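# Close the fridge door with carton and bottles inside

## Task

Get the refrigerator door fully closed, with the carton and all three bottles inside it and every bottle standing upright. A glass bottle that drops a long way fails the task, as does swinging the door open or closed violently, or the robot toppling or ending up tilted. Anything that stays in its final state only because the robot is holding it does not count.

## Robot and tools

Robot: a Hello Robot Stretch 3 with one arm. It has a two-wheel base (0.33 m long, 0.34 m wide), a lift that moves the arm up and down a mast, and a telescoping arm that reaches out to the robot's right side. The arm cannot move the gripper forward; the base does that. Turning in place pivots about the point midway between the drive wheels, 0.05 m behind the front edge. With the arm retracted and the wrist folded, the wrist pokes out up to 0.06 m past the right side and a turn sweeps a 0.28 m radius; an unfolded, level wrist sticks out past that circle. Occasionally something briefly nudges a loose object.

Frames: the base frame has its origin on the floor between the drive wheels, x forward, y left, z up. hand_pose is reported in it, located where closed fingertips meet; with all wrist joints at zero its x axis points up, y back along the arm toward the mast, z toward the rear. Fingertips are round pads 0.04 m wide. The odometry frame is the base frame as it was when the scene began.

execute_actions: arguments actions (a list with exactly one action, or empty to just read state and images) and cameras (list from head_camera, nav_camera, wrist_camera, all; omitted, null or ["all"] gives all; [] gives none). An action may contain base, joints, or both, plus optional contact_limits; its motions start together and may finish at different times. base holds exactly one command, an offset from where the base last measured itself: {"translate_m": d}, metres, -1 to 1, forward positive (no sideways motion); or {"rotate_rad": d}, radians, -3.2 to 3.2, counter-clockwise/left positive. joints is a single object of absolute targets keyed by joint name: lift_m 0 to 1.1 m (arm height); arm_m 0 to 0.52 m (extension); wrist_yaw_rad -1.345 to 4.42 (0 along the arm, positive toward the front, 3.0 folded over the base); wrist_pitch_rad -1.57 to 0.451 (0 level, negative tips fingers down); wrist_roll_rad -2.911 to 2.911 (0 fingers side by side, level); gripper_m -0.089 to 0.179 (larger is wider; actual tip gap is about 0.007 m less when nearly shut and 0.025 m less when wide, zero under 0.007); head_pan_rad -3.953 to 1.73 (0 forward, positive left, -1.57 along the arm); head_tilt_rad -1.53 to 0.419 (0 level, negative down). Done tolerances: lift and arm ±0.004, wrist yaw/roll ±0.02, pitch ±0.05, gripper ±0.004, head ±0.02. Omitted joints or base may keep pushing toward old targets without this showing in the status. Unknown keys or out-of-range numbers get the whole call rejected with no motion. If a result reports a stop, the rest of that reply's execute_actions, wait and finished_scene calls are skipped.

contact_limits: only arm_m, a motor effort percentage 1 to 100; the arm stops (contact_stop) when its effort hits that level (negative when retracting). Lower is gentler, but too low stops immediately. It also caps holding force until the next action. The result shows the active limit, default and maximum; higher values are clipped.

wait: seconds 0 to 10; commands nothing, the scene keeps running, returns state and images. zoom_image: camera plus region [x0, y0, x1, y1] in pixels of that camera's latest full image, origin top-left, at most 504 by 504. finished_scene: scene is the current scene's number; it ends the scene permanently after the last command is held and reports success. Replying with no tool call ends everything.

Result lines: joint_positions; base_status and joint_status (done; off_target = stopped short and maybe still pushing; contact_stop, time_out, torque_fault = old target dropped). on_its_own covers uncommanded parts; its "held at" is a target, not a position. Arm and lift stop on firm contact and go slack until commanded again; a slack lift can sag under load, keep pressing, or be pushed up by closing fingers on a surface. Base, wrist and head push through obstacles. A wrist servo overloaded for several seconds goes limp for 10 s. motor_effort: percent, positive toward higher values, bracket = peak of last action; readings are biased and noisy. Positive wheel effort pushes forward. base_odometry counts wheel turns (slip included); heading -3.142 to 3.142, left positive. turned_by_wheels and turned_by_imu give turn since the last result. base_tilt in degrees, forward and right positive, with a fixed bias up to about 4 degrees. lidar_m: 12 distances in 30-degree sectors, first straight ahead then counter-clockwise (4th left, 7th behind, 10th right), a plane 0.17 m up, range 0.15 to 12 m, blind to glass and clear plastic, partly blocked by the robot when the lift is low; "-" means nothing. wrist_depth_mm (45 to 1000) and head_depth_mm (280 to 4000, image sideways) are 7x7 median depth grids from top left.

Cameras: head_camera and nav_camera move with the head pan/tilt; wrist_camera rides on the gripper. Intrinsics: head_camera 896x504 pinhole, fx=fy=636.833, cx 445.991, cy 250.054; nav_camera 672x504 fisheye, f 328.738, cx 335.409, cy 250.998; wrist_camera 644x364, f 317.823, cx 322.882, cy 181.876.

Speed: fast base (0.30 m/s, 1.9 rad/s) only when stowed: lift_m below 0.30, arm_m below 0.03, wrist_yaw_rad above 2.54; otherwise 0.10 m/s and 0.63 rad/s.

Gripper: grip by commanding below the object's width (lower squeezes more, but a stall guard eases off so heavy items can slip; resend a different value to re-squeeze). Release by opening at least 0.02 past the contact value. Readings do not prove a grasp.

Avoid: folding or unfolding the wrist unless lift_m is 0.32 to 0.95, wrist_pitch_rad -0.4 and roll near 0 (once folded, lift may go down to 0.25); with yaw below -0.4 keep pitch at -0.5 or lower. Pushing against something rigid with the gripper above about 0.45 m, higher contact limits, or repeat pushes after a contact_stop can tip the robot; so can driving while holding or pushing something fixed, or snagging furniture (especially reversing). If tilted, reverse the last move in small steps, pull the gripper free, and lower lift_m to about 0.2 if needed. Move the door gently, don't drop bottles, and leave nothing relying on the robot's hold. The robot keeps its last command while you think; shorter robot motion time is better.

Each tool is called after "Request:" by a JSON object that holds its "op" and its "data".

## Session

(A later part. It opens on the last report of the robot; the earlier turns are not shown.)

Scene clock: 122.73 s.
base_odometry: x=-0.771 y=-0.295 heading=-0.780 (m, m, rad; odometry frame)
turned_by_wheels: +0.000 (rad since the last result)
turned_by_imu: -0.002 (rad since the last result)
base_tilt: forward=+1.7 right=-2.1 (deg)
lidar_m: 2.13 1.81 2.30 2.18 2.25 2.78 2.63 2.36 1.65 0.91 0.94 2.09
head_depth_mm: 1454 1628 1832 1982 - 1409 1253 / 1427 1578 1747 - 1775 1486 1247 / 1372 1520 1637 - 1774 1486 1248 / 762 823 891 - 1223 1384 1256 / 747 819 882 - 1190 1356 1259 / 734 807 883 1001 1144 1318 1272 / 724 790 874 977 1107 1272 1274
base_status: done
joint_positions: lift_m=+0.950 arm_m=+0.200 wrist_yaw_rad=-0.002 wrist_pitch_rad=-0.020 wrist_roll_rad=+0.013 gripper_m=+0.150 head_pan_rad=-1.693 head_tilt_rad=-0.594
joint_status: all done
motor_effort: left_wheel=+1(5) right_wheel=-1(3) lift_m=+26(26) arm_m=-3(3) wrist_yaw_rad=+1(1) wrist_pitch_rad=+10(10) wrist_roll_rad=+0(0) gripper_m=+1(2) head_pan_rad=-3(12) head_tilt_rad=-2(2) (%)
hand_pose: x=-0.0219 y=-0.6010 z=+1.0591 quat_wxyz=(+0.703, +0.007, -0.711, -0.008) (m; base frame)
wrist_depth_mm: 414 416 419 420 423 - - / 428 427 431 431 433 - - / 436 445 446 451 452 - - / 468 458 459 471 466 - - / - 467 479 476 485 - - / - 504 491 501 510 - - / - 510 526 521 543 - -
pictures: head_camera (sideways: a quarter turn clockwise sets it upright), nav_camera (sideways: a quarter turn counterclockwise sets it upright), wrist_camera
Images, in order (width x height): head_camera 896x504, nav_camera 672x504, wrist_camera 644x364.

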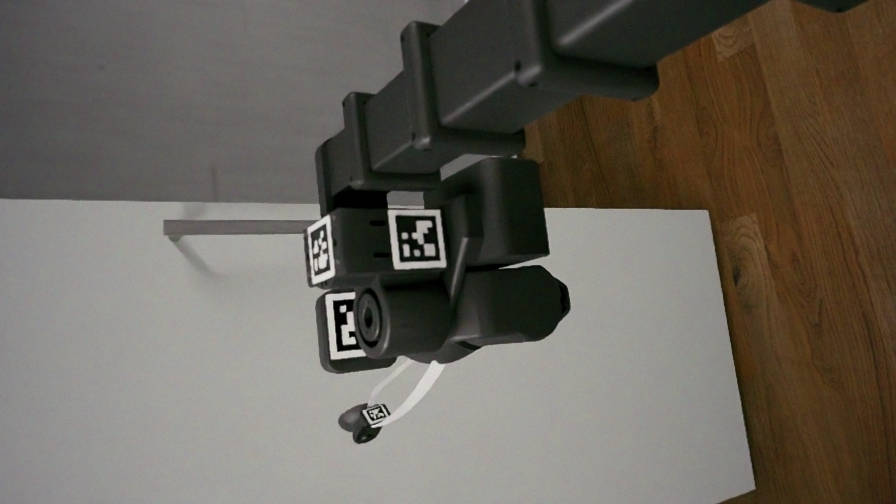

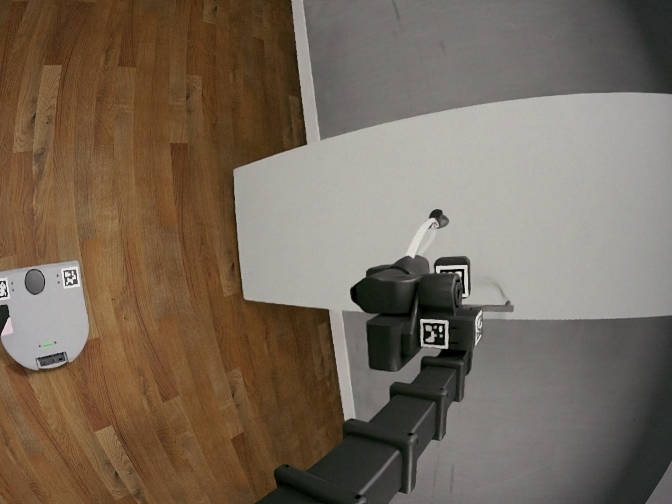

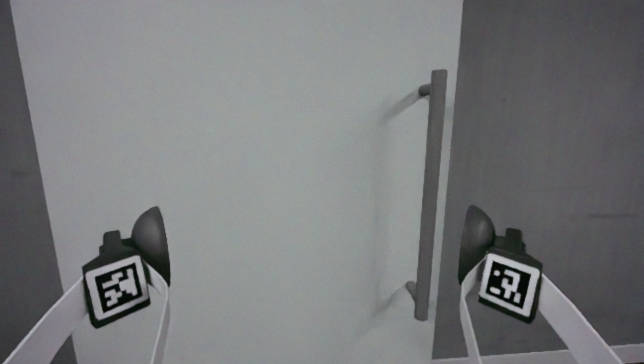

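Request:
{"op": "execute_actions", "data": {"actions": [{"base":{"translate_m":-0.13}}], "cameras": []}}

Request:
{"op": "execute_actions", "data": {"actions": [{"joints":{"arm_m":0.45},"contact_limits":{"arm_m":20}}], "cameras": ["wrist_camera"]}}

Request:
{"op": "execute_actions", "data": {"actions": [{"joints":{"gripper_m":-0.05}}], "cameras": ["wrist_camera"]}}

Request:
{"op": "execute_actions", "data": {"actions": [{"joints":{"arm_m":0.33}}]}}

Scene clock: 131.43 s.
base_odometry: x=-0.864 y=-0.204 heading=-0.780 (m, m, rad; odometry frame)
turned_by_wheels: +0.000 (rad since the last result)
turned_by_imu: +0.001 (rad since the last result)
base_tilt: forward=+1.8 right=-1.9 (deg)
lidar_m: 2.25 1.92 2.29 2.19 2.24 2.64 2.50 2.38 1.66 0.90 0.94 2.10
head_depth_mm: 1466 1630 1834 1979 - 1395 1249 / 1425 1584 1756 - 1804 1494 1253 / 1397 1543 1674 - 1784 1485 1248 / 1368 1504 1618 - 1778 1462 1253 / 758 814 881 - 1194 1348 1265 / 731 803 883 1001 1137 1310 1260 / 719 793 874 978 1108 1268 1270
base_status: done
joint_positions: lift_m=+0.950 arm_m=+0.200 wrist_yaw_rad=-0.002 wrist_pitch_rad=-0.020 wrist_roll_rad=+0.013 gripper_m=+0.150 head_pan_rad=-1.693 head_tilt_rad=-0.594
joint_status: not commanded
motor_effort: left_wheel=+2(3) right_wheel=+0(4) lift_m=+25(26) arm_m=-3(3) wrist_yaw_rad=+1(1) wrist_pitch_rad=+10(10) wrist_roll_rad=-1(0) gripper_m=+1(0) head_pan_rad=-2(3) head_tilt_rad=-2(3) (%)
hand_pose: x=-0.0219 y=-0.6010 z=+1.0591 quat_wxyz=(+0.703, +0.007, -0.711, -0.008) (m; base frame)
wrist_depth_mm: 410 413 423 423 - - - / 424 421 431 433 - - - / 444 446 442 444 - - - / 452 457 455 463 - - - / 478 475 479 481 - - - / 488 493 499 506 - - - / 512 509 509 527 - - -
pictures: none
No camera images: the call's "cameras" was empty. Leave "cameras" out to get every camera's image.

Scene clock: 134.50 s.
base_odometry: x=-0.864 y=-0.204 heading=-0.780 (m, m, rad; odometry frame)
turned_by_wheels: +0.000 (rad since the last result)
turned_by_imu: +0.000 (rad since the last result)
base_tilt: forward=+1.7 right=-2.0 (deg)
lidar_m: 2.25 1.93 2.29 2.19 2.24 2.64 2.50 2.37 1.65 0.91 0.94 2.10
head_depth_mm: 1469 1619 1815 1985 - 1432 1250 / 1425 1575 1735 - 1721 1487 1248 / 1390 1551 - 1976 1865 1504 1252 / 1352 1468 1712 1868 1795 1459 1257 / 758 801 - 1016 1161 1356 1251 / 737 801 900 996 1137 1317 1264 / 721 791 876 981 1109 1271 1271
base_status: not commanded
joint_positions: lift_m=+0.950 arm_m=+0.450 wrist_yaw_rad=-0.002 wrist_pitch_rad=-0.020 wrist_roll_rad=+0.013 gripper_m=+0.150 head_pan_rad=-1.693 head_tilt_rad=-0.594
joint_status: all done
motor_effort: left_wheel=+2(2) right_wheel=-1(0) lift_m=+26(26) arm_m=+3(1) wrist_yaw_rad=+1(1) wrist_pitch_rad=+10(10) wrist_roll_rad=+0(0) gripper_m=+1(0) head_pan_rad=-3(3) head_tilt_rad=-2(2) (%)
contact_limits: arm_m 20 (drawing in: default 20, maximum 33; extending or still: default 28, maximum 45)
hand_pose: x=-0.0219 y=-0.8504 z=+1.0591 quat_wxyz=(+0.703, +0.007, -0.711, -0.008) (m; base frame)
wrist_depth_mm: 190 191 191 192 193 845 851 / 195 198 198 200 200 878 893 / 202 203 205 205 209 918 956 / 209 209 212 210 218 922 935 / 216 216 221 220 226 958 - / 223 227 227 228 936 - - / 236 236 239 235 - - -
pictures: wrist_camera
Images, in order (width x height): wrist_camera 644x364.

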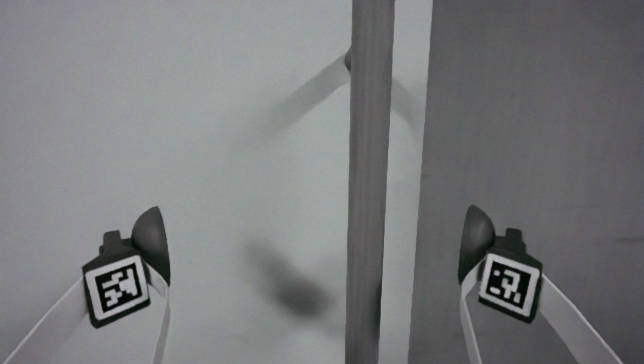

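Scene clock: 137.63 s.
base_odometry: x=-0.864 y=-0.204 heading=-0.780 (m, m, rad; odometry frame)
turned_by_wheels: +0.000 (rad since the last result)
turned_by_imu: -0.005 (rad since the last result)
base_tilt: forward=+1.8 right=-2.1 (deg)
lidar_m: 2.25 1.92 2.29 2.19 2.23 2.64 2.50 2.39 1.66 0.90 0.94 2.09
head_depth_mm: 1466 1633 1819 1989 - 1430 1239 / 1427 1577 1765 - 1714 1489 1246 / 1395 1544 - 1981 1859 1476 1252 / 1358 1481 1732 1875 1847 1456 1257 / 761 800 - 1017 1166 1361 1268 / 734 801 892 1002 1140 1323 1258 / 721 790 874 977 1103 1271 1265
base_status: not commanded
joint_positions: lift_m=+0.950 arm_m=+0.450 wrist_yaw_rad=-0.077 wrist_pitch_rad=-0.020 wrist_roll_rad=+0.013 gripper_m=-0.046 head_pan_rad=-1.693 head_tilt_rad=-0.594
joint_status: gripper_m off_target (ended at -0.046, target -0.050)
on_its_own: wrist_yaw_rad is held at -0.067, not at your +0.000, by its stall guard, which is not easing now
motor_effort: left_wheel=-4(19) right_wheel=+6(23) lift_m=+26(26) arm_m=+3(3) wrist_yaw_rad=+7(39) wrist_pitch_rad=+10(10) wrist_roll_rad=+0(0) gripper_m=-24(99) head_pan_rad=-3(3) head_tilt_rad=-2(3) (%)
hand_pose: x=-0.0411 y=-0.8496 z=+1.0591 quat_wxyz=(+0.702, -0.020, -0.711, -0.035) (m; base frame)
wrist_depth_mm: 181 183 189 190 826 897 945 / 185 189 195 197 865 911 963 / 193 197 202 203 877 958 - / 198 203 208 211 950 - - / 205 210 215 156 - - - / 211 218 222 228 - - - / 220 224 234 237 - - -
pictures: wrist_camera
Images, in order (width x height): wrist_camera 644x364.

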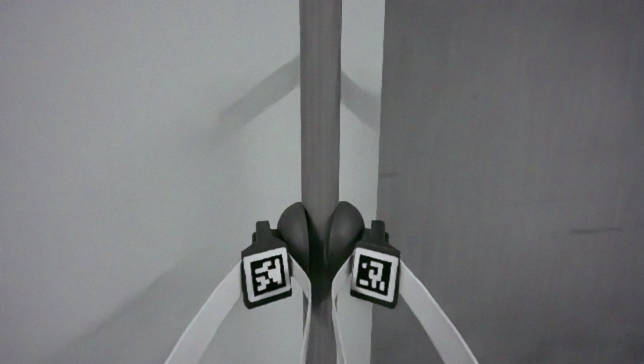

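Scene clock: 140.70 s.
base_odometry: x=-0.864 y=-0.204 heading=-0.780 (m, m, rad; odometry frame)
turned_by_wheels: +0.001 (rad since the last result)
turned_by_imu: +0.001 (rad since the last result)
base_tilt: forward=+1.8 right=-2.0 (deg)
lidar_m: 2.25 1.93 2.30 2.18 2.24 2.63 2.50 2.38 1.66 0.78 0.88 2.09
head_depth_mm: 1467 1627 1835 2015 - 1425 1255 / 1432 1587 1729 - 1787 1493 1246 / 1395 1543 1672 1982 1861 1488 1251 / 1367 1486 - 1922 1861 1467 1260 / 651 709 - 913 1009 1183 1263 / 639 696 785 889 1016 1196 1258 / 643 708 792 890 1015 1199 1275
base_status: not commanded
joint_positions: lift_m=+0.950 arm_m=+0.330 wrist_yaw_rad=+0.020 wrist_pitch_rad=-0.021 wrist_roll_rad=+0.013 gripper_m=-0.037 head_pan_rad=-1.693 head_tilt_rad=-0.594
joint_status: all done
on_its_own: gripper_m is held at -0.038, not at your -0.050, by its stall guard, which is not easing now
motor_effort: left_wheel=+6(16) right_wheel=-7(21) lift_m=+26(26) arm_m=-4(8) wrist_yaw_rad=-11(43) wrist_pitch_rad=+11(11) wrist_roll_rad=-1(1) gripper_m=-21(27) head_pan_rad=-3(3) head_tilt_rad=-2(2) (%)
hand_pose: x=-0.0163 y=-0.7310 z=+1.0587 quat_wxyz=(+0.703, +0.015, -0.711, -0.001) (m; base frame)
wrist_depth_mm: 235 221 206 189 899 931 930 / 245 230 215 195 947 - - / 255 239 224 204 959 - - / 265 250 232 210 - - - / 277 257 243 - - - - / 291 271 255 231 - - - / 307 284 260 236 - - -
pictures: head_camera (sideways: a quarter turn clockwise sets it upright), nav_camera (sideways: a quarter turn counterclockwise sets it upright), wrist_camera
Images, in order (width x height): head_camera 896x504, nav_camera 672x504, wrist_camera 644x364.

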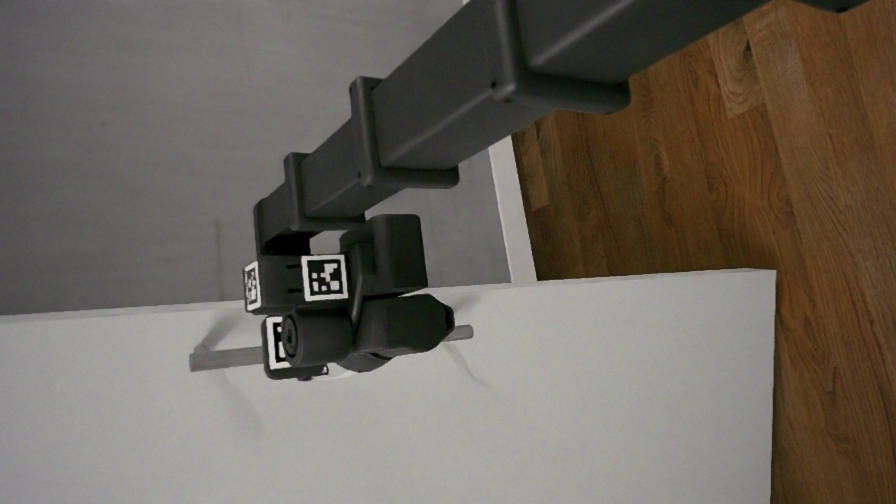

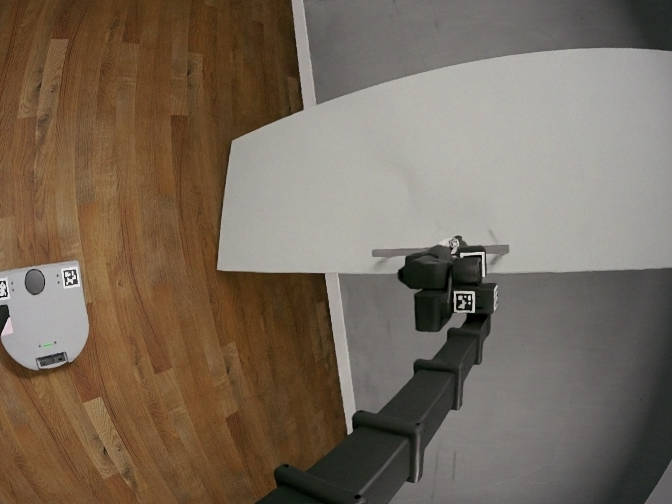

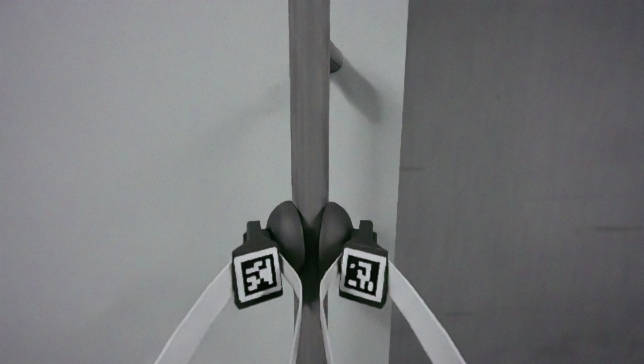

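Request:
{"op": "execute_actions", "data": {"actions": [{"base":{"translate_m":0.05},"joints":{"arm_m":0.2}}], "cameras": ["wrist_camera"]}}

Request:
{"op": "execute_actions", "data": {"actions": [{"base":{"translate_m":0.09},"joints":{"arm_m":0.08,"wrist_yaw_rad":0.3}}]}}

Scene clock: 148.37 s.
base_odometry: x=-0.828 y=-0.239 heading=-0.780 (m, m, rad; odometry frame)
turned_by_wheels: +0.000 (rad since the last result)
turned_by_imu: -0.001 (rad since the last result)
base_tilt: forward=+1.8 right=-2.1 (deg)
lidar_m: 2.21 1.88 2.29 2.18 2.23 2.68 2.55 2.38 1.65 0.86 0.92 2.08
head_depth_mm: 1482 1634 1813 1997 - 1407 1250 / 1421 1578 1760 - 1718 1482 1256 / 1386 1536 1662 - 1789 1489 1257 / 1349 1460 1589 - 1195 1384 1256 / 708 767 829 - 1145 1297 1255 / 703 770 852 966 1096 1277 1263 / 694 765 850 954 1083 1263 1270
base_status: done
joint_positions: lift_m=+0.950 arm_m=+0.200 wrist_yaw_rad=+0.009 wrist_pitch_rad=-0.021 wrist_roll_rad=+0.013 gripper_m=-0.037 head_pan_rad=-1.693 head_tilt_rad=-0.594
joint_status: all done
on_its_own: gripper_m is held at -0.038, not at your -0.050, by its stall guard, which is not easing now
motor_effort: left_wheel=+1(12) right_wheel=+0(17) lift_m=+26(26) arm_m=-3(4) wrist_yaw_rad=-2(40) wrist_pitch_rad=+11(12) wrist_roll_rad=-1(0) gripper_m=-14(24) head_pan_rad=-3(3) head_tilt_rad=-3(3) (%)
hand_pose: x=-0.0192 y=-0.6009 z=+1.0589 quat_wxyz=(+0.703, +0.011, -0.711, -0.005) (m; base frame)
wrist_depth_mm: 408 400 388 385 - - - / 419 412 407 393 - - - / 435 424 416 407 - - - / 454 435 428 433 - - - / 468 454 451 - - - - / 491 472 471 - - - - / 509 496 478 469 - - -
pictures: wrist_camera
Images, in order (width x height): wrist_camera 644x364.

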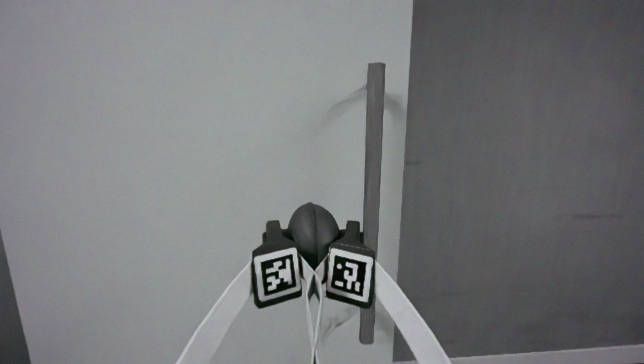

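Scene clock: 150.50 s.
base_odometry: x=-0.764 y=-0.302 heading=-0.780 (m, m, rad; odometry frame)
turned_by_wheels: +0.000 (rad since the last result)
turned_by_imu: +0.000 (rad since the last result)
base_tilt: forward=+1.7 right=-1.9 (deg)
lidar_m: 2.12 1.80 2.31 2.18 2.25 2.79 2.64 2.37 1.64 0.90 0.94 2.07
head_depth_mm: 1478 1617 1808 1978 - 1453 1251 / 1431 1582 1787 1904 - 1421 1245 / 1353 1518 1699 - - 1426 1249 / 752 817 908 1016 - - 1261 / 743 817 911 981 - 1377 1258 / 729 802 888 953 1152 1317 1261 / 722 789 873 977 1109 1269 1271
base_status: done
joint_positions: lift_m=+0.950 arm_m=+0.080 wrist_yaw_rad=+0.298 wrist_pitch_rad=-0.021 wrist_roll_rad=+0.013 gripper_m=-0.037 head_pan_rad=-1.693 head_tilt_rad=-0.594
joint_status: all done
on_its_own: gripper_m is held at -0.038, not at your -0.050, by its stall guard, which is not easing now
motor_effort: left_wheel=+0(4) right_wheel=+0(4) lift_m=+26(26) arm_m=-3(3) wrist_yaw_rad=+1(3) wrist_pitch_rad=+11(11) wrist_roll_rad=+0(0) gripper_m=-14(14) head_pan_rad=-4(3) head_tilt_rad=-1(3) (%)
hand_pose: x=+0.0536 y=-0.4697 z=+1.0589 quat_wxyz=(+0.696, +0.113, -0.702, +0.097) (m; base frame)
wrist_depth_mm: - - 588 546 507 484 945 / - - 617 575 533 493 - / - - - 592 545 501 - / - - - 611 556 525 - / - - - - 584 542 - / - - - - 586 559 - / - - 742 678 636 570 -
pictures: head_camera (sideways: a quarter turn clockwise sets it upright), nav_camera (sideways: a quarter turn counterclockwise sets it upright), wrist_camera
Images, in order (width x height): head_camera 896x504, nav_camera 672x504, wrist_camera 644x364.

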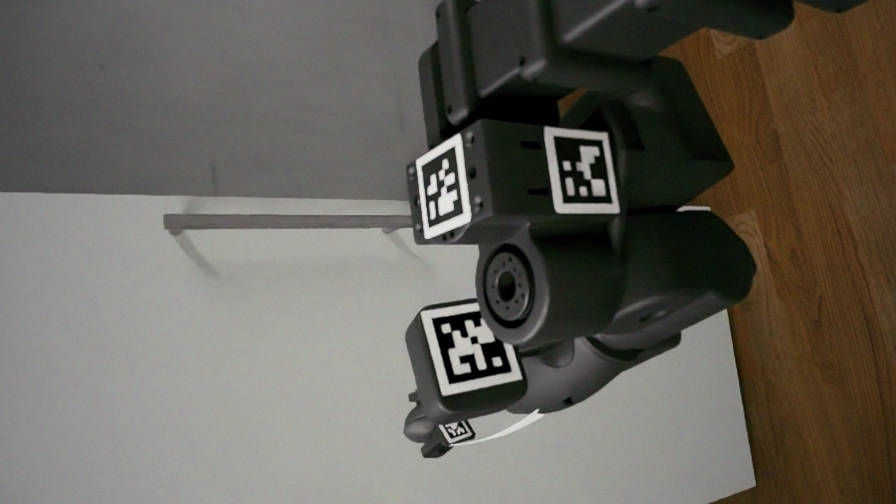

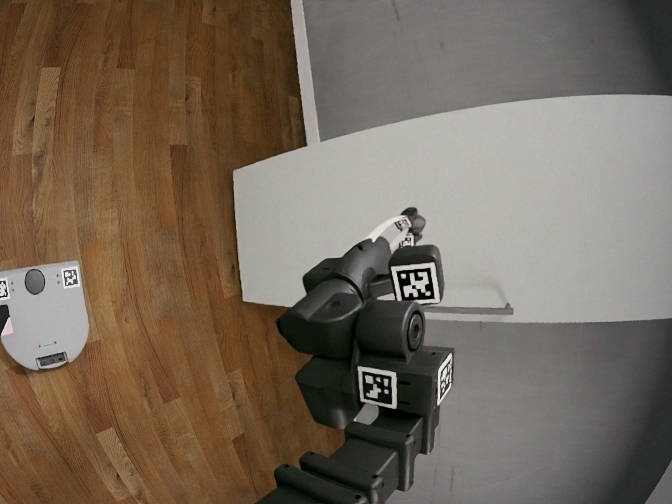

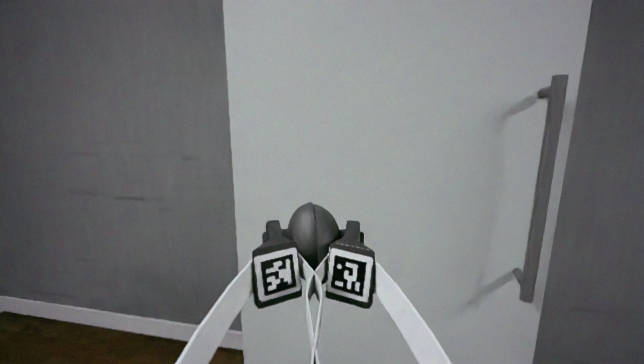

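Request:
{"op": "execute_actions", "data": {"actions": [{"base":{"translate_m":-0.8},"joints":{"arm_m":0.0,"wrist_yaw_rad":1.57,"gripper_m":0.12}}], "cameras": []}}

Request:
{"op": "execute_actions", "data": {"actions": [{"base":{"rotate_rad":-0.5}}], "cameras": []}}

Request:
{"op": "execute_actions", "data": {"actions": [{"base":{"translate_m":0.4}}], "cameras": []}}

Request:
{"op": "execute_actions", "data": {"actions": [{"base":{"rotate_rad":0.5},"joints":{"head_pan_rad":-1.1,"head_tilt_rad":-0.5}}], "cameras": []}}

Request:
{"op": "execute_actions", "data": {"actions": [{"joints":{"arm_m":0.4}}]}}

Scene clock: 185.33 s.
base_odometry: x=-1.333 y=+0.260 heading=-0.780 (m, m, rad; odometry frame)
turned_by_wheels: +0.000 (rad since the last result)
turned_by_imu: +0.002 (rad since the last result)
base_tilt: forward=+1.8 right=-2.0 (deg)
lidar_m: 2.91 2.54 2.27 2.14 2.20 1.95 1.84 1.88 1.70 1.60 1.07 1.29
head_depth_mm: 1513 1671 1880 2135 1979 - 1184 / 1477 1631 1817 2074 2063 - 1198 / 1452 1584 1754 1989 1968 - - / 1408 1549 1708 1911 1944 - - / 1372 1503 1662 1865 1859 1511 - / 1330 1458 1619 1822 1869 1496 1320 / 1301 1433 1575 1764 1879 1528 -
base_status: done
joint_positions: lift_m=+0.950 arm_m=+0.000 wrist_yaw_rad=+1.567 wrist_pitch_rad=-0.021 wrist_roll_rad=+0.013 gripper_m=+0.120 head_pan_rad=-1.693 head_tilt_rad=-0.594
joint_status: all done
motor_effort: left_wheel=+0(4) right_wheel=+0(5) lift_m=+26(27) arm_m=-3(7) wrist_yaw_rad=+2(2) wrist_pitch_rad=+11(11) wrist_roll_rad=+0(0) gripper_m=+1(81) head_pan_rad=-3(3) head_tilt_rad=-3(2) (%)
hand_pose: x=+0.2343 y=-0.1463 z=+1.0589 quat_wxyz=(+0.503, +0.507, -0.499, +0.490) (m; base frame)
wrist_depth_mm: - - - - - - 829 / - - - - - - 792 / - - - - - - 827 / - - - - - - 818 / - - - - - - 833 / - - - - - - 847 / - - - - - - 816
pictures: none
No camera images: the call's "cameras" was empty. Leave "cameras" out to get every camera's image.

Scene clock: 187.07 s.
base_odometry: x=-1.333 y=+0.260 heading=-1.279 (m, m, rad; odometry frame)
turned_by_wheels: -0.500 (rad since the last result)
turned_by_imu: -0.489 (rad since the last result)
base_tilt: forward=+1.8 right=-2.1 (deg)
lidar_m: 1.33 2.90 2.53 2.25 2.16 2.21 1.93 1.84 1.89 1.68 1.60 1.07
head_depth_mm: 1781 1920 2103 2216 1988 - 1190 / 1922 2113 2269 2380 2066 - 1201 / 2011 2231 2498 2423 1985 - - / 1874 2032 2260 2326 1932 - - / 1706 1851 2037 2205 1883 1513 - / 1567 1718 1852 2016 1876 1512 1327 / 1472 1589 1701 1874 1896 1528 -
base_status: done
joint_positions: lift_m=+0.950 arm_m=+0.000 wrist_yaw_rad=+1.567 wrist_pitch_rad=-0.021 wrist_roll_rad=+0.013 gripper_m=+0.120 head_pan_rad=-1.693 head_tilt_rad=-0.594
joint_status: not commanded
motor_effort: left_wheel=+2(5) right_wheel=-1(4) lift_m=+26(26) arm_m=-3(3) wrist_yaw_rad=+2(1) wrist_pitch_rad=+11(11) wrist_roll_rad=+0(1) gripper_m=+1(1) head_pan_rad=-3(3) head_tilt_rad=-2(3) (%)
hand_pose: x=+0.2343 y=-0.1462 z=+1.0589 quat_wxyz=(+0.503, +0.508, -0.499, +0.491) (m; base frame)
wrist_depth_mm: - - - - 876 858 - / - - - - 920 920 - / - - - - 966 943 - / - - - - 985 - - / - - - - - - - / - - - - - - - / - - - - - - -
pictures: none
No camera images: the call's "cameras" was empty. Leave "cameras" out to get every camera's image.

Scene clock: 192.03 s.
base_odometry: x=-1.218 y=-0.123 heading=-1.279 (m, m, rad; odometry frame)
turned_by_wheels: +0.000 (rad since the last result)
turned_by_imu: -0.001 (rad since the last result)
base_tilt: forward=+1.8 right=-1.9 (deg)
lidar_m: 1.05 2.57 2.28 2.45 2.37 2.42 2.29 2.18 2.05 1.47 0.76 0.75
head_depth_mm: 2116 2263 2469 2417 1970 - 1191 / 1940 2208 2501 2408 2056 - 1199 / 1780 1951 2202 2341 2001 - - / 1596 1761 1961 2174 1897 - - / 1480 1608 1782 1954 1884 1500 - / 1362 1489 1592 1777 1829 1498 1329 / 1268 1365 1463 1594 1735 1536 -
base_status: done
joint_positions: lift_m=+0.950 arm_m=+0.000 wrist_yaw_rad=+1.567 wrist_pitch_rad=-0.021 wrist_roll_rad=+0.013 gripper_m=+0.120 head_pan_rad=-1.693 head_tilt_rad=-0.594
joint_status: not commanded
motor_effort: left_wheel=+1(6) right_wheel=-1(3) lift_m=+25(25) arm_m=-3(3) wrist_yaw_rad=+2(1) wrist_pitch_rad=+11(11) wrist_roll_rad=+0(0) gripper_m=+2(1) head_pan_rad=-3(3) head_tilt_rad=-3(2) (%)
hand_pose: x=+0.2343 y=-0.1462 z=+1.0589 quat_wxyz=(+0.503, +0.508, -0.499, +0.491) (m; base frame)
wrist_depth_mm: - - - - 691 508 453 / - - - - 693 531 467 / - - - - 708 539 505 / - - - - 716 538 524 / - - - - 793 520 588 / - - - - 783 515 660 / - - - - 791 598 765
pictures: none
No camera images: the call's "cameras" was empty. Leave "cameras" out to get every camera's image.

Scene clock: 193.77 s.
base_odometry: x=-1.218 y=-0.123 heading=-0.779 (m, m, rad; odometry frame)
turned_by_wheels: +0.500 (rad since the last result)
turned_by_imu: +0.489 (rad since the last result)
base_tilt: forward=+1.8 right=-2.0 (deg)
lidar_m: 2.57 2.29 2.47 2.36 2.41 2.30 2.17 2.12 1.48 0.86 0.75 1.02
head_depth_mm: 1136 1216 1323 1449 1595 1592 1301 / 812 951 1159 1431 1619 1572 1317 / 612 664 730 814 914 1019 - / 636 694 756 838 944 1037 - / 666 725 800 894 1010 1138 - / 695 762 845 949 1072 1256 1333 / 730 805 899 1013 1157 1534 1335
base_status: done
joint_positions: lift_m=+0.950 arm_m=+0.000 wrist_yaw_rad=+1.568 wrist_pitch_rad=-0.021 wrist_roll_rad=+0.013 gripper_m=+0.120 head_pan_rad=-1.107 head_tilt_rad=-0.508
joint_status: all done
motor_effort: left_wheel=-2(5) right_wheel=+1(5) lift_m=+26(25) arm_m=-3(3) wrist_yaw_rad=+1(2) wrist_pitch_rad=+11(11) wrist_roll_rad=-1(1) gripper_m=+1(1) head_pan_rad=+3(26) head_tilt_rad=+3(11) (%)
hand_pose: x=+0.2343 y=-0.1462 z=+1.0589 quat_wxyz=(+0.503, +0.508, -0.499, +0.491) (m; base frame)
wrist_depth_mm: - - - - - - 613 / - - - - - - 622 / - - - - - - 622 / - - - - - - 625 / - - - - - - 618 / - - - - - - 612 / - - - - - - 605
pictures: none
No camera images: the call's "cameras" was empty. Leave "cameras" out to get every camera's image.

Scene clock: 197.90 s.
base_odometry: x=-1.218 y=-0.123 heading=-0.779 (m, m, rad; odometry frame)
turned_by_wheels: +0.000 (rad since the last result)
turned_by_imu: +0.000 (rad since the last result)
base_tilt: forward=+1.7 right=-2.1 (deg)
lidar_m: 2.57 2.28 2.47 2.36 2.41 2.30 2.18 2.11 1.48 0.85 0.75 1.02
head_depth_mm: 1133 1221 1311 - 1607 1588 1309 / 810 956 1153 1437 1622 1540 1307 / 613 667 734 827 915 1049 1236 / 634 691 754 827 941 1063 1221 / 666 725 798 885 1003 1162 1287 / 695 764 843 942 1072 1241 1334 / 728 807 893 1014 1162 1530 1336
base_status: not commanded
joint_positions: lift_m=+0.950 arm_m=+0.400 wrist_yaw_rad=+1.568 wrist_pitch_rad=-0.021 wrist_roll_rad=+0.013 gripper_m=+0.120 head_pan_rad=-1.107 head_tilt_rad=-0.507
joint_status: all done
motor_effort: left_wheel=-2(2) right_wheel=+2(1) lift_m=+26(26) arm_m=+3(1) wrist_yaw_rad=+2(1) wrist_pitch_rad=+11(11) wrist_roll_rad=+0(0) gripper_m=+0(1) head_pan_rad=+3(3) head_tilt_rad=+2(2) (%)
hand_pose: x=+0.2343 y=-0.5455 z=+1.0589 quat_wxyz=(+0.503, +0.508, -0.498, +0.491) (m; base frame)
wrist_depth_mm: - - - - 514 275 178 / - - - - 530 232 173 / - - - - 530 231 188 / - - - - 539 230 188 / - - - - 615 231 187 / - - - - 612 238 189 / - - - - 541 244 184
pictures: head_camera (sideways: a quarter turn clockwise sets it upright), nav_camera (sideways: a quarter turn counterclockwise sets it upright), wrist_camera
Images, in order (width x height): head_camera 896x504, nav_camera 672x504, wrist_camera 644x364.

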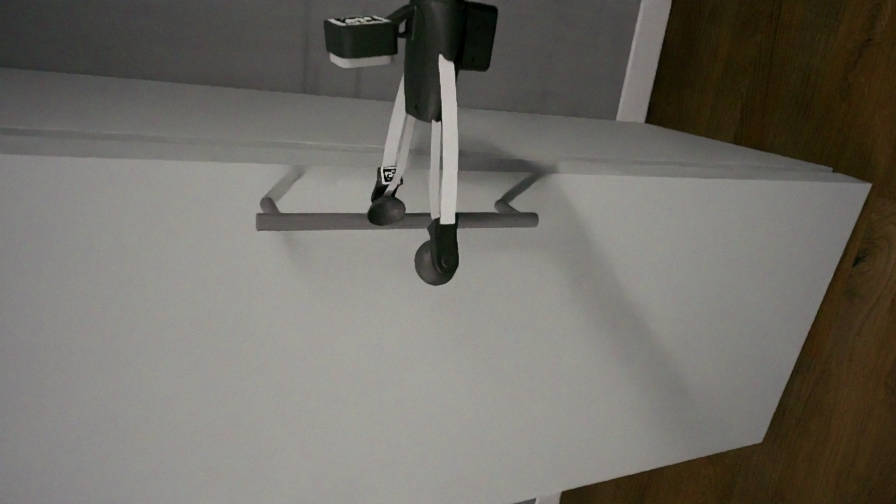

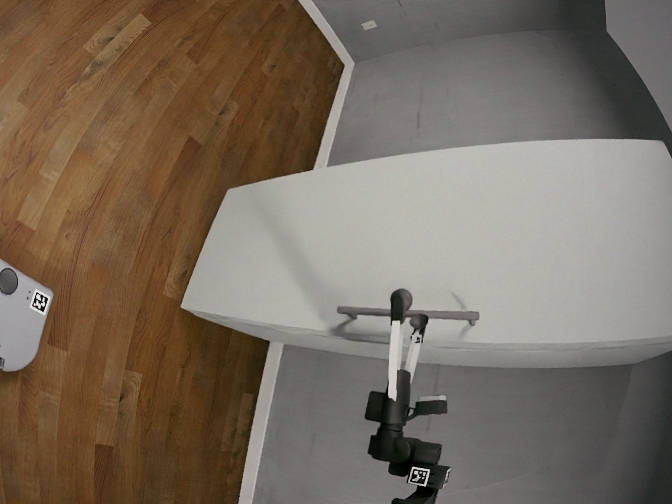

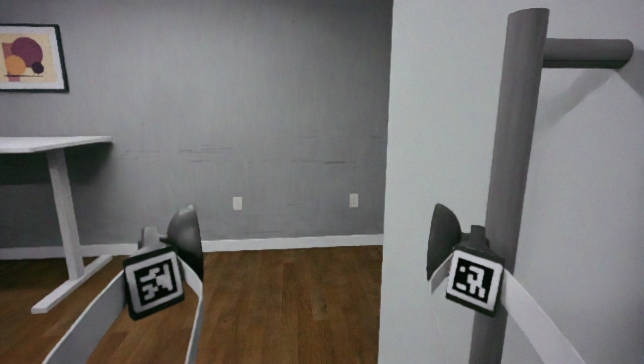

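Request:
{"op": "execute_actions", "data": {"actions": [{"base":{"translate_m":-0.07}}], "cameras": []}}

Request:
{"op": "execute_actions", "data": {"actions": [{"joints":{"arm_m":0.47},"contact_limits":{"arm_m":15}}], "cameras": ["wrist_camera"]}}

Scene clock: 204.10 s.
base_odometry: x=-1.268 y=-0.074 heading=-0.780 (m, m, rad; odometry frame)
turned_by_wheels: +0.000 (rad since the last result)
turned_by_imu: +0.000 (rad since the last result)
base_tilt: forward=+1.8 right=-2.0 (deg)
lidar_m: 2.64 2.35 2.47 2.36 2.41 2.23 2.11 2.13 1.48 1.19 0.77 1.02
head_depth_mm: 1135 1216 1316 - 1603 1603 1311 / 1144 1249 1361 1546 1676 1611 1310 / 758 832 941 1070 1207 1399 1291 / 636 690 745 818 939 1069 1223 / 665 725 797 887 1010 1151 1285 / 695 760 846 946 1074 1244 1332 / 728 804 896 1012 1160 1379 1338
base_status: done
joint_positions: lift_m=+0.950 arm_m=+0.400 wrist_yaw_rad=+1.568 wrist_pitch_rad=-0.021 wrist_roll_rad=+0.013 gripper_m=+0.120 head_pan_rad=-1.107 head_tilt_rad=-0.507
joint_status: not commanded
motor_effort: left_wheel=-1(5) right_wheel=+1(2) lift_m=+26(26) arm_m=+3(3) wrist_yaw_rad=+1(1) wrist_pitch_rad=+11(11) wrist_roll_rad=+0(0) gripper_m=+0(1) head_pan_rad=+2(3) head_tilt_rad=+2(2) (%)
hand_pose: x=+0.2343 y=-0.5455 z=+1.0589 quat_wxyz=(+0.503, +0.508, -0.498, +0.491) (m; base frame)
wrist_depth_mm: - - - - 526 276 195 / - - - - 535 237 200 / - - - - 530 258 206 / - - - - 525 259 215 / - - - - 611 260 223 / - - - - 610 244 233 / - - - - 534 300 241
pictures: none
No camera images: the call's "cameras" was empty. Leave "cameras" out to get every camera's image.

Scene clock: 205.80 s.
base_odometry: x=-1.268 y=-0.074 heading=-0.780 (m, m, rad; odometry frame)
turned_by_wheels: +0.000 (rad since the last result)
turned_by_imu: +0.000 (rad since the last result)
base_tilt: forward=+1.8 right=-2.0 (deg)
lidar_m: 2.64 2.35 2.47 2.36 2.40 2.23 2.11 2.13 1.48 1.19 0.77 1.02
head_depth_mm: 1131 1218 1316 1484 1613 1599 1309 / 1133 1238 1356 1529 1672 1591 1313 / 756 837 897 1058 1206 1407 1288 / 637 693 747 823 940 1063 1226 / 663 725 796 895 1004 1148 1290 / 693 762 842 948 1076 1240 1327 / 730 804 890 1009 1152 1380 1329
base_status: not commanded
joint_positions: lift_m=+0.950 arm_m=+0.470 wrist_yaw_rad=+1.568 wrist_pitch_rad=-0.021 wrist_roll_rad=+0.013 gripper_m=+0.120 head_pan_rad=-1.107 head_tilt_rad=-0.507
joint_status: all done
motor_effort: left_wheel=-1(1) right_wheel=+1(2) lift_m=+26(26) arm_m=+3(3) wrist_yaw_rad=+1(1) wrist_pitch_rad=+11(11) wrist_roll_rad=-1(0) gripper_m=-1(1) head_pan_rad=+3(2) head_tilt_rad=+2(3) (%)
contact_limits: arm_m 15 (drawing in: default 20, maximum 33; extending or still: default 28, maximum 45)
hand_pose: x=+0.2343 y=-0.6155 z=+1.0589 quat_wxyz=(+0.503, +0.508, -0.498, +0.491) (m; base frame)
wrist_depth_mm: - - - - 308 193 209 / - - - - 235 200 209 / - - - - 271 206 220 / - - - - 275 212 231 / - - - - 314 220 231 / - - - - 311 231 239 / - - - - 314 237 246
pictures: wrist_camera
Images, in order (width x height): wrist_camera 644x364.

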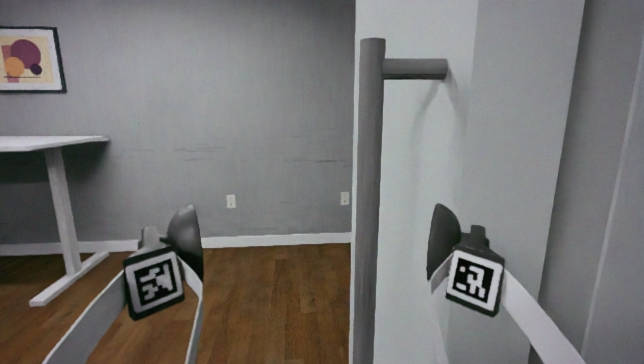

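Request:
{"op": "execute_actions", "data": {"actions": [{"joints":{"arm_m":0.455,"gripper_m":0.1}}], "cameras": []}}

Request:
{"op": "execute_actions", "data": {"actions": [{"base":{"translate_m":0.13}}], "cameras": ["wrist_camera","head_camera"]}}

Scene clock: 211.00 s.
base_odometry: x=-1.268 y=-0.074 heading=-0.780 (m, m, rad; odometry frame)
turned_by_wheels: +0.000 (rad since the last result)
turned_by_imu: +0.000 (rad since the last result)
base_tilt: forward=+1.8 right=-2.1 (deg)
lidar_m: 2.64 2.34 2.46 2.35 2.41 2.23 2.11 2.13 1.48 1.19 0.77 1.02
head_depth_mm: 1135 1217 1318 1509 1608 1581 1310 / 1142 1241 1359 1527 1685 1600 1308 / 756 832 942 1065 1202 1407 1287 / 635 694 743 829 942 1078 1226 / 662 724 799 891 999 1150 1279 / 695 762 844 946 1074 1252 1332 / 730 803 895 1011 1161 1378 1342
base_status: not commanded
joint_positions: lift_m=+0.950 arm_m=+0.455 wrist_yaw_rad=+1.568 wrist_pitch_rad=-0.021 wrist_roll_rad=+0.013 gripper_m=+0.100 head_pan_rad=-1.107 head_tilt_rad=-0.507
joint_status: all done
motor_effort: left_wheel=-1(1) right_wheel=+1(2) lift_m=+26(26) arm_m=-3(1) wrist_yaw_rad=+1(1) wrist_pitch_rad=+11(11) wrist_roll_rad=-1(0) gripper_m=+0(73) head_pan_rad=+2(2) head_tilt_rad=+3(3) (%)
hand_pose: x=+0.2343 y=-0.6011 z=+1.0589 quat_wxyz=(+0.503, +0.508, -0.498, +0.491) (m; base frame)
wrist_depth_mm: - - - - 351 193 195 / - - - - 236 199 216 / - - - - 282 206 219 / - - - - 284 215 226 / - - - - 261 219 236 / - - - - 272 228 239 / - - - - 282 237 248
pictures: none
No camera images: the call's "cameras" was empty. Leave "cameras" out to get every camera's image.

Scene clock: 215.27 s.
base_odometry: x=-1.176 y=-0.165 heading=-0.780 (m, m, rad; odometry frame)
turned_by_wheels: +0.000 (rad since the last result)
turned_by_imu: -0.064 (rad since the last result)
base_tilt: forward=+1.7 right=-1.9 (deg)
lidar_m: 2.52 2.24 2.54 2.36 2.39 2.41 2.23 2.26 1.51 0.88 0.73 0.96
head_depth_mm: 1124 1217 1299 1486 1610 1595 1313 / 954 1197 1323 1490 1651 1596 1314 / 598 657 711 801 894 1035 1228 / 617 674 732 818 912 1029 1202 / 640 697 769 853 963 1100 1254 / 665 727 805 896 1018 1168 1296 / 691 760 844 948 1086 1279 1343
base_status: done
joint_positions: lift_m=+0.950 arm_m=+0.455 wrist_yaw_rad=+1.573 wrist_pitch_rad=-0.022 wrist_roll_rad=+0.013 gripper_m=+0.100 head_pan_rad=-1.107 head_tilt_rad=-0.507
joint_status: not commanded
motor_effort: left_wheel=+1(18) right_wheel=+0(24) lift_m=+26(26) arm_m=-1(3) wrist_yaw_rad=-2(10) wrist_pitch_rad=+11(12) wrist_roll_rad=-1(0) gripper_m=+1(5) head_pan_rad=+2(2) head_tilt_rad=+3(2) (%)
hand_pose: x=+0.2343 y=-0.5997 z=+1.0587 quat_wxyz=(+0.502, +0.509, -0.497, +0.492) (m; base frame)
wrist_depth_mm: - - - - 156 158 124 / - - - - 162 161 128 / - - - - 236 163 132 / - - - - 238 164 139 / - - - - 176 164 143 / - - - - 184 156 149 / - - - - 223 177 157
pictures: head_camera (sideways: a quarter turn clockwise sets it upright), wrist_camera
Images, in order (width x height): head_camera 896x504, wrist_camera 644x364.

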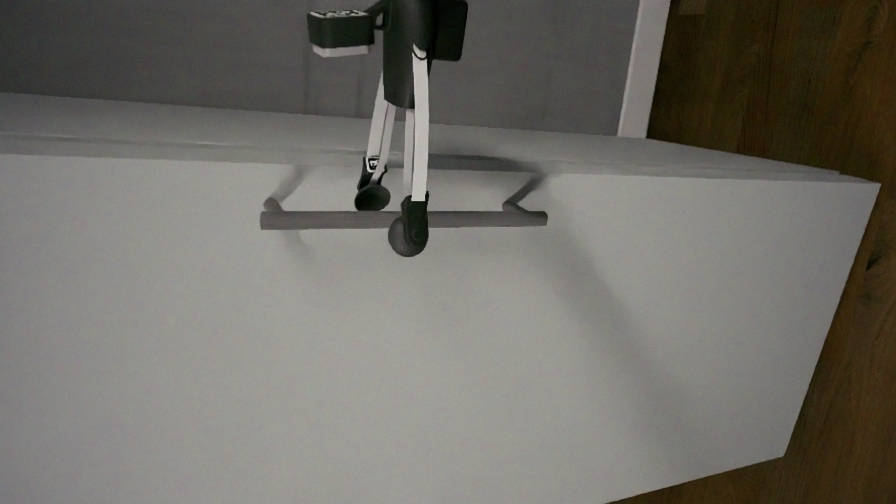

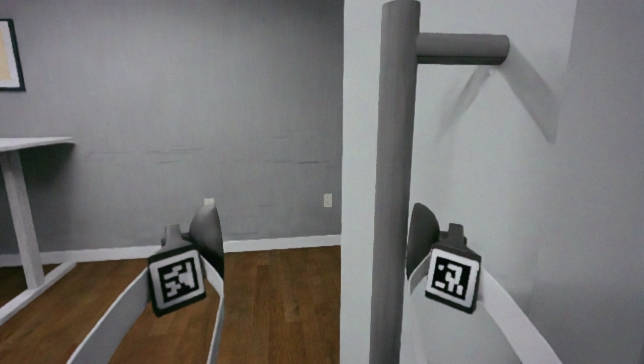

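Request:
{"op": "execute_actions", "data": {"actions": [{"base":{"translate_m":0.09},"joints":{"arm_m":0.3}}]}}

Scene clock: 220.17 s.
base_odometry: x=-1.112 y=-0.229 heading=-0.780 (m, m, rad; odometry frame)
turned_by_wheels: +0.000 (rad since the last result)
turned_by_imu: -0.014 (rad since the last result)
base_tilt: forward=+1.7 right=-2.0 (deg)
lidar_m: 2.43 2.16 2.57 2.38 2.40 2.53 2.32 2.31 1.50 0.57 0.55 0.91
head_depth_mm: 1097 1195 1305 1385 1628 1599 1324 / 472 685 753 833 988 1506 1295 / 447 484 528 573 655 741 859 / 479 521 568 618 702 810 947 / 514 563 625 687 795 923 1085 / 557 617 687 775 901 1065 1253 / 606 674 765 876 1028 1542 1336
base_status: done
joint_positions: lift_m=+0.950 arm_m=+0.300 wrist_yaw_rad=+1.564 wrist_pitch_rad=-0.021 wrist_roll_rad=+0.013 gripper_m=+0.100 head_pan_rad=-1.107 head_tilt_rad=-0.507
joint_status: all done
motor_effort: left_wheel=-1(18) right_wheel=+1(24) lift_m=+26(26) arm_m=-3(9) wrist_yaw_rad=+5(33) wrist_pitch_rad=+11(12) wrist_roll_rad=+0(0) gripper_m=+0(8) head_pan_rad=+2(3) head_tilt_rad=+2(2) (%)
hand_pose: x=+0.2343 y=-0.4472 z=+1.0588 quat_wxyz=(+0.504, +0.507, -0.499, +0.490) (m; base frame)
wrist_depth_mm: - - - - 111 107 99 / - - - - 122 172 98 / - - - - 123 169 97 / - - - - 126 166 97 / - - - - 128 163 96 / - - - - 133 141 94 / - - - - 263 178 94
pictures: head_camera (sideways: a quarter turn clockwise sets it upright), nav_camera (sideways: a quarter turn counterclockwise sets it upright), wrist_camera
Images, in order (width x height): head_camera 896x504, nav_camera 672x504, wrist_camera 644x364.

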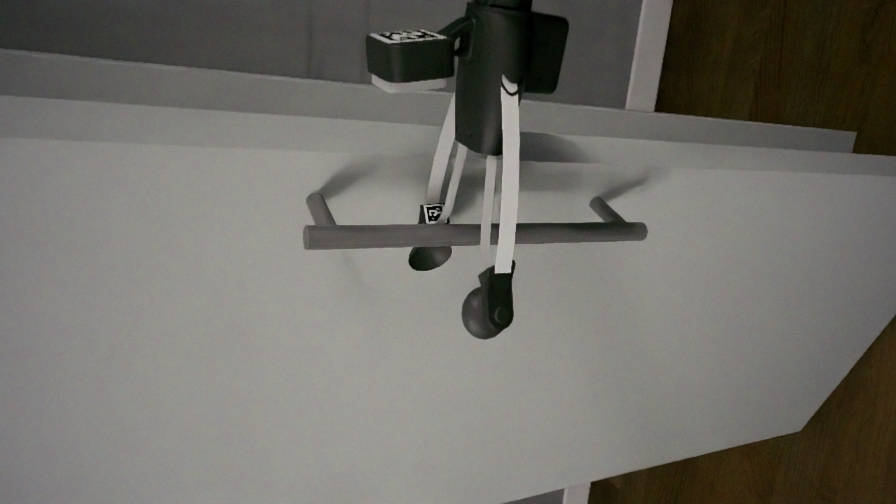

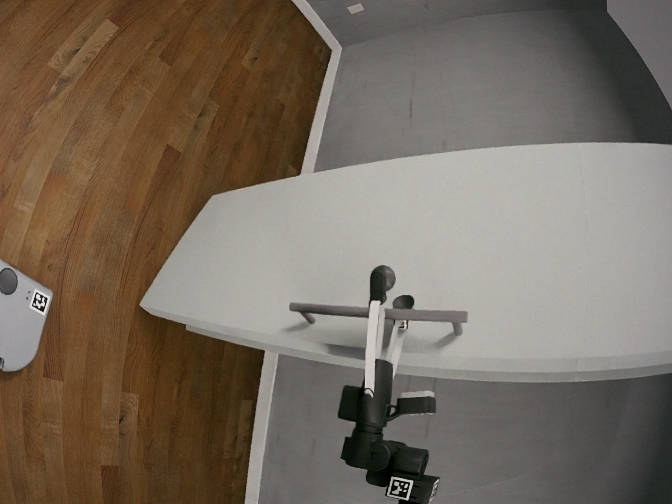

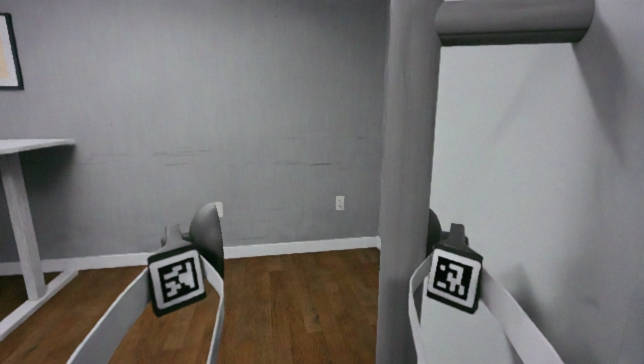

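Request:
{"op": "execute_actions", "data": {"actions": [{"base":{"translate_m":0.04},"joints":{"arm_m":0.14,"head_pan_rad":-1.4}}]}}

Scene clock: 228.20 s.
base_odometry: x=-1.083 y=-0.257 heading=-0.779 (m, m, rad; odometry frame)
turned_by_wheels: +0.001 (rad since the last result)
turned_by_imu: +0.000 (rad since the last result)
base_tilt: forward=+3.4 right=-2.1 (deg)
lidar_m: 2.38 2.12 2.58 2.38 2.40 2.58 2.36 2.30 1.49 0.81 0.42 0.90
head_depth_mm: 1162 1251 1384 1471 - 1593 1325 / 1154 1257 1372 1500 - 1503 1322 / 1149 1254 1377 1512 1673 1534 1325 / 660 718 787 856 - 1169 1258 / 1016 1099 1173 449 - 554 625 / 324 346 375 412 465 546 649 / 317 351 394 442 438 578 785
base_status: done
joint_positions: lift_m=+0.950 arm_m=+0.141 wrist_yaw_rad=+1.470 wrist_pitch_rad=+0.001 wrist_roll_rad=+0.010 gripper_m=+0.100 head_pan_rad=-1.393 head_tilt_rad=-0.506
joint_status: all done
on_its_own: wrist_yaw_rad is held at +1.508, not at your +1.570, by its stall guard, which is still easing
motor_effort: left_wheel=+2(13) right_wheel=-15(25) lift_m=+25(26) arm_m=-7(9) wrist_yaw_rad=+28(38) wrist_pitch_rad=-1(11) wrist_roll_rad=+0(1) gripper_m=-8(10) head_pan_rad=-3(21) head_tilt_rad=+2(3) (%)
hand_pose: x=+0.2336 y=-0.3114 z=+1.0644 quat_wxyz=(+0.522, +0.477, -0.527, +0.472) (m; base frame)
wrist_depth_mm: - - - - 120 112 102 / - - - - - 260 103 / - - - - 132 242 101 / - - - - 135 226 98 / - - - - 137 184 95 / - - - - 144 152 93 / - - - - 154 222 86
pictures: head_camera (sideways: a quarter turn clockwise sets it upright), nav_camera (sideways: a quarter turn counterclockwise sets it upright), wrist_camera
Images, in order (width x height): head_camera 896x504, nav_camera 672x504, wrist_camera 644x364.

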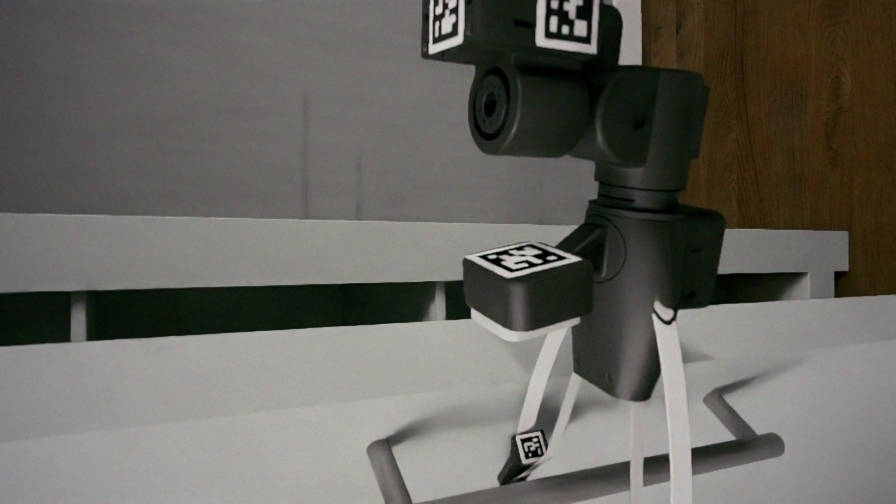

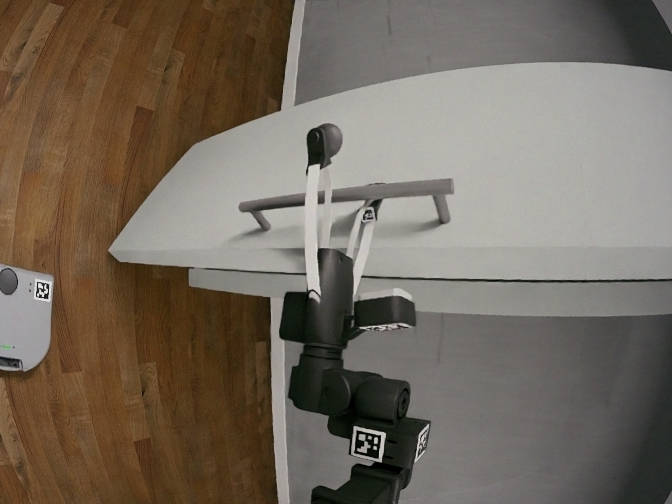

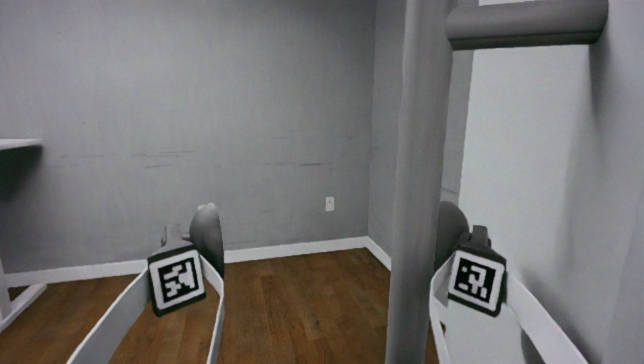

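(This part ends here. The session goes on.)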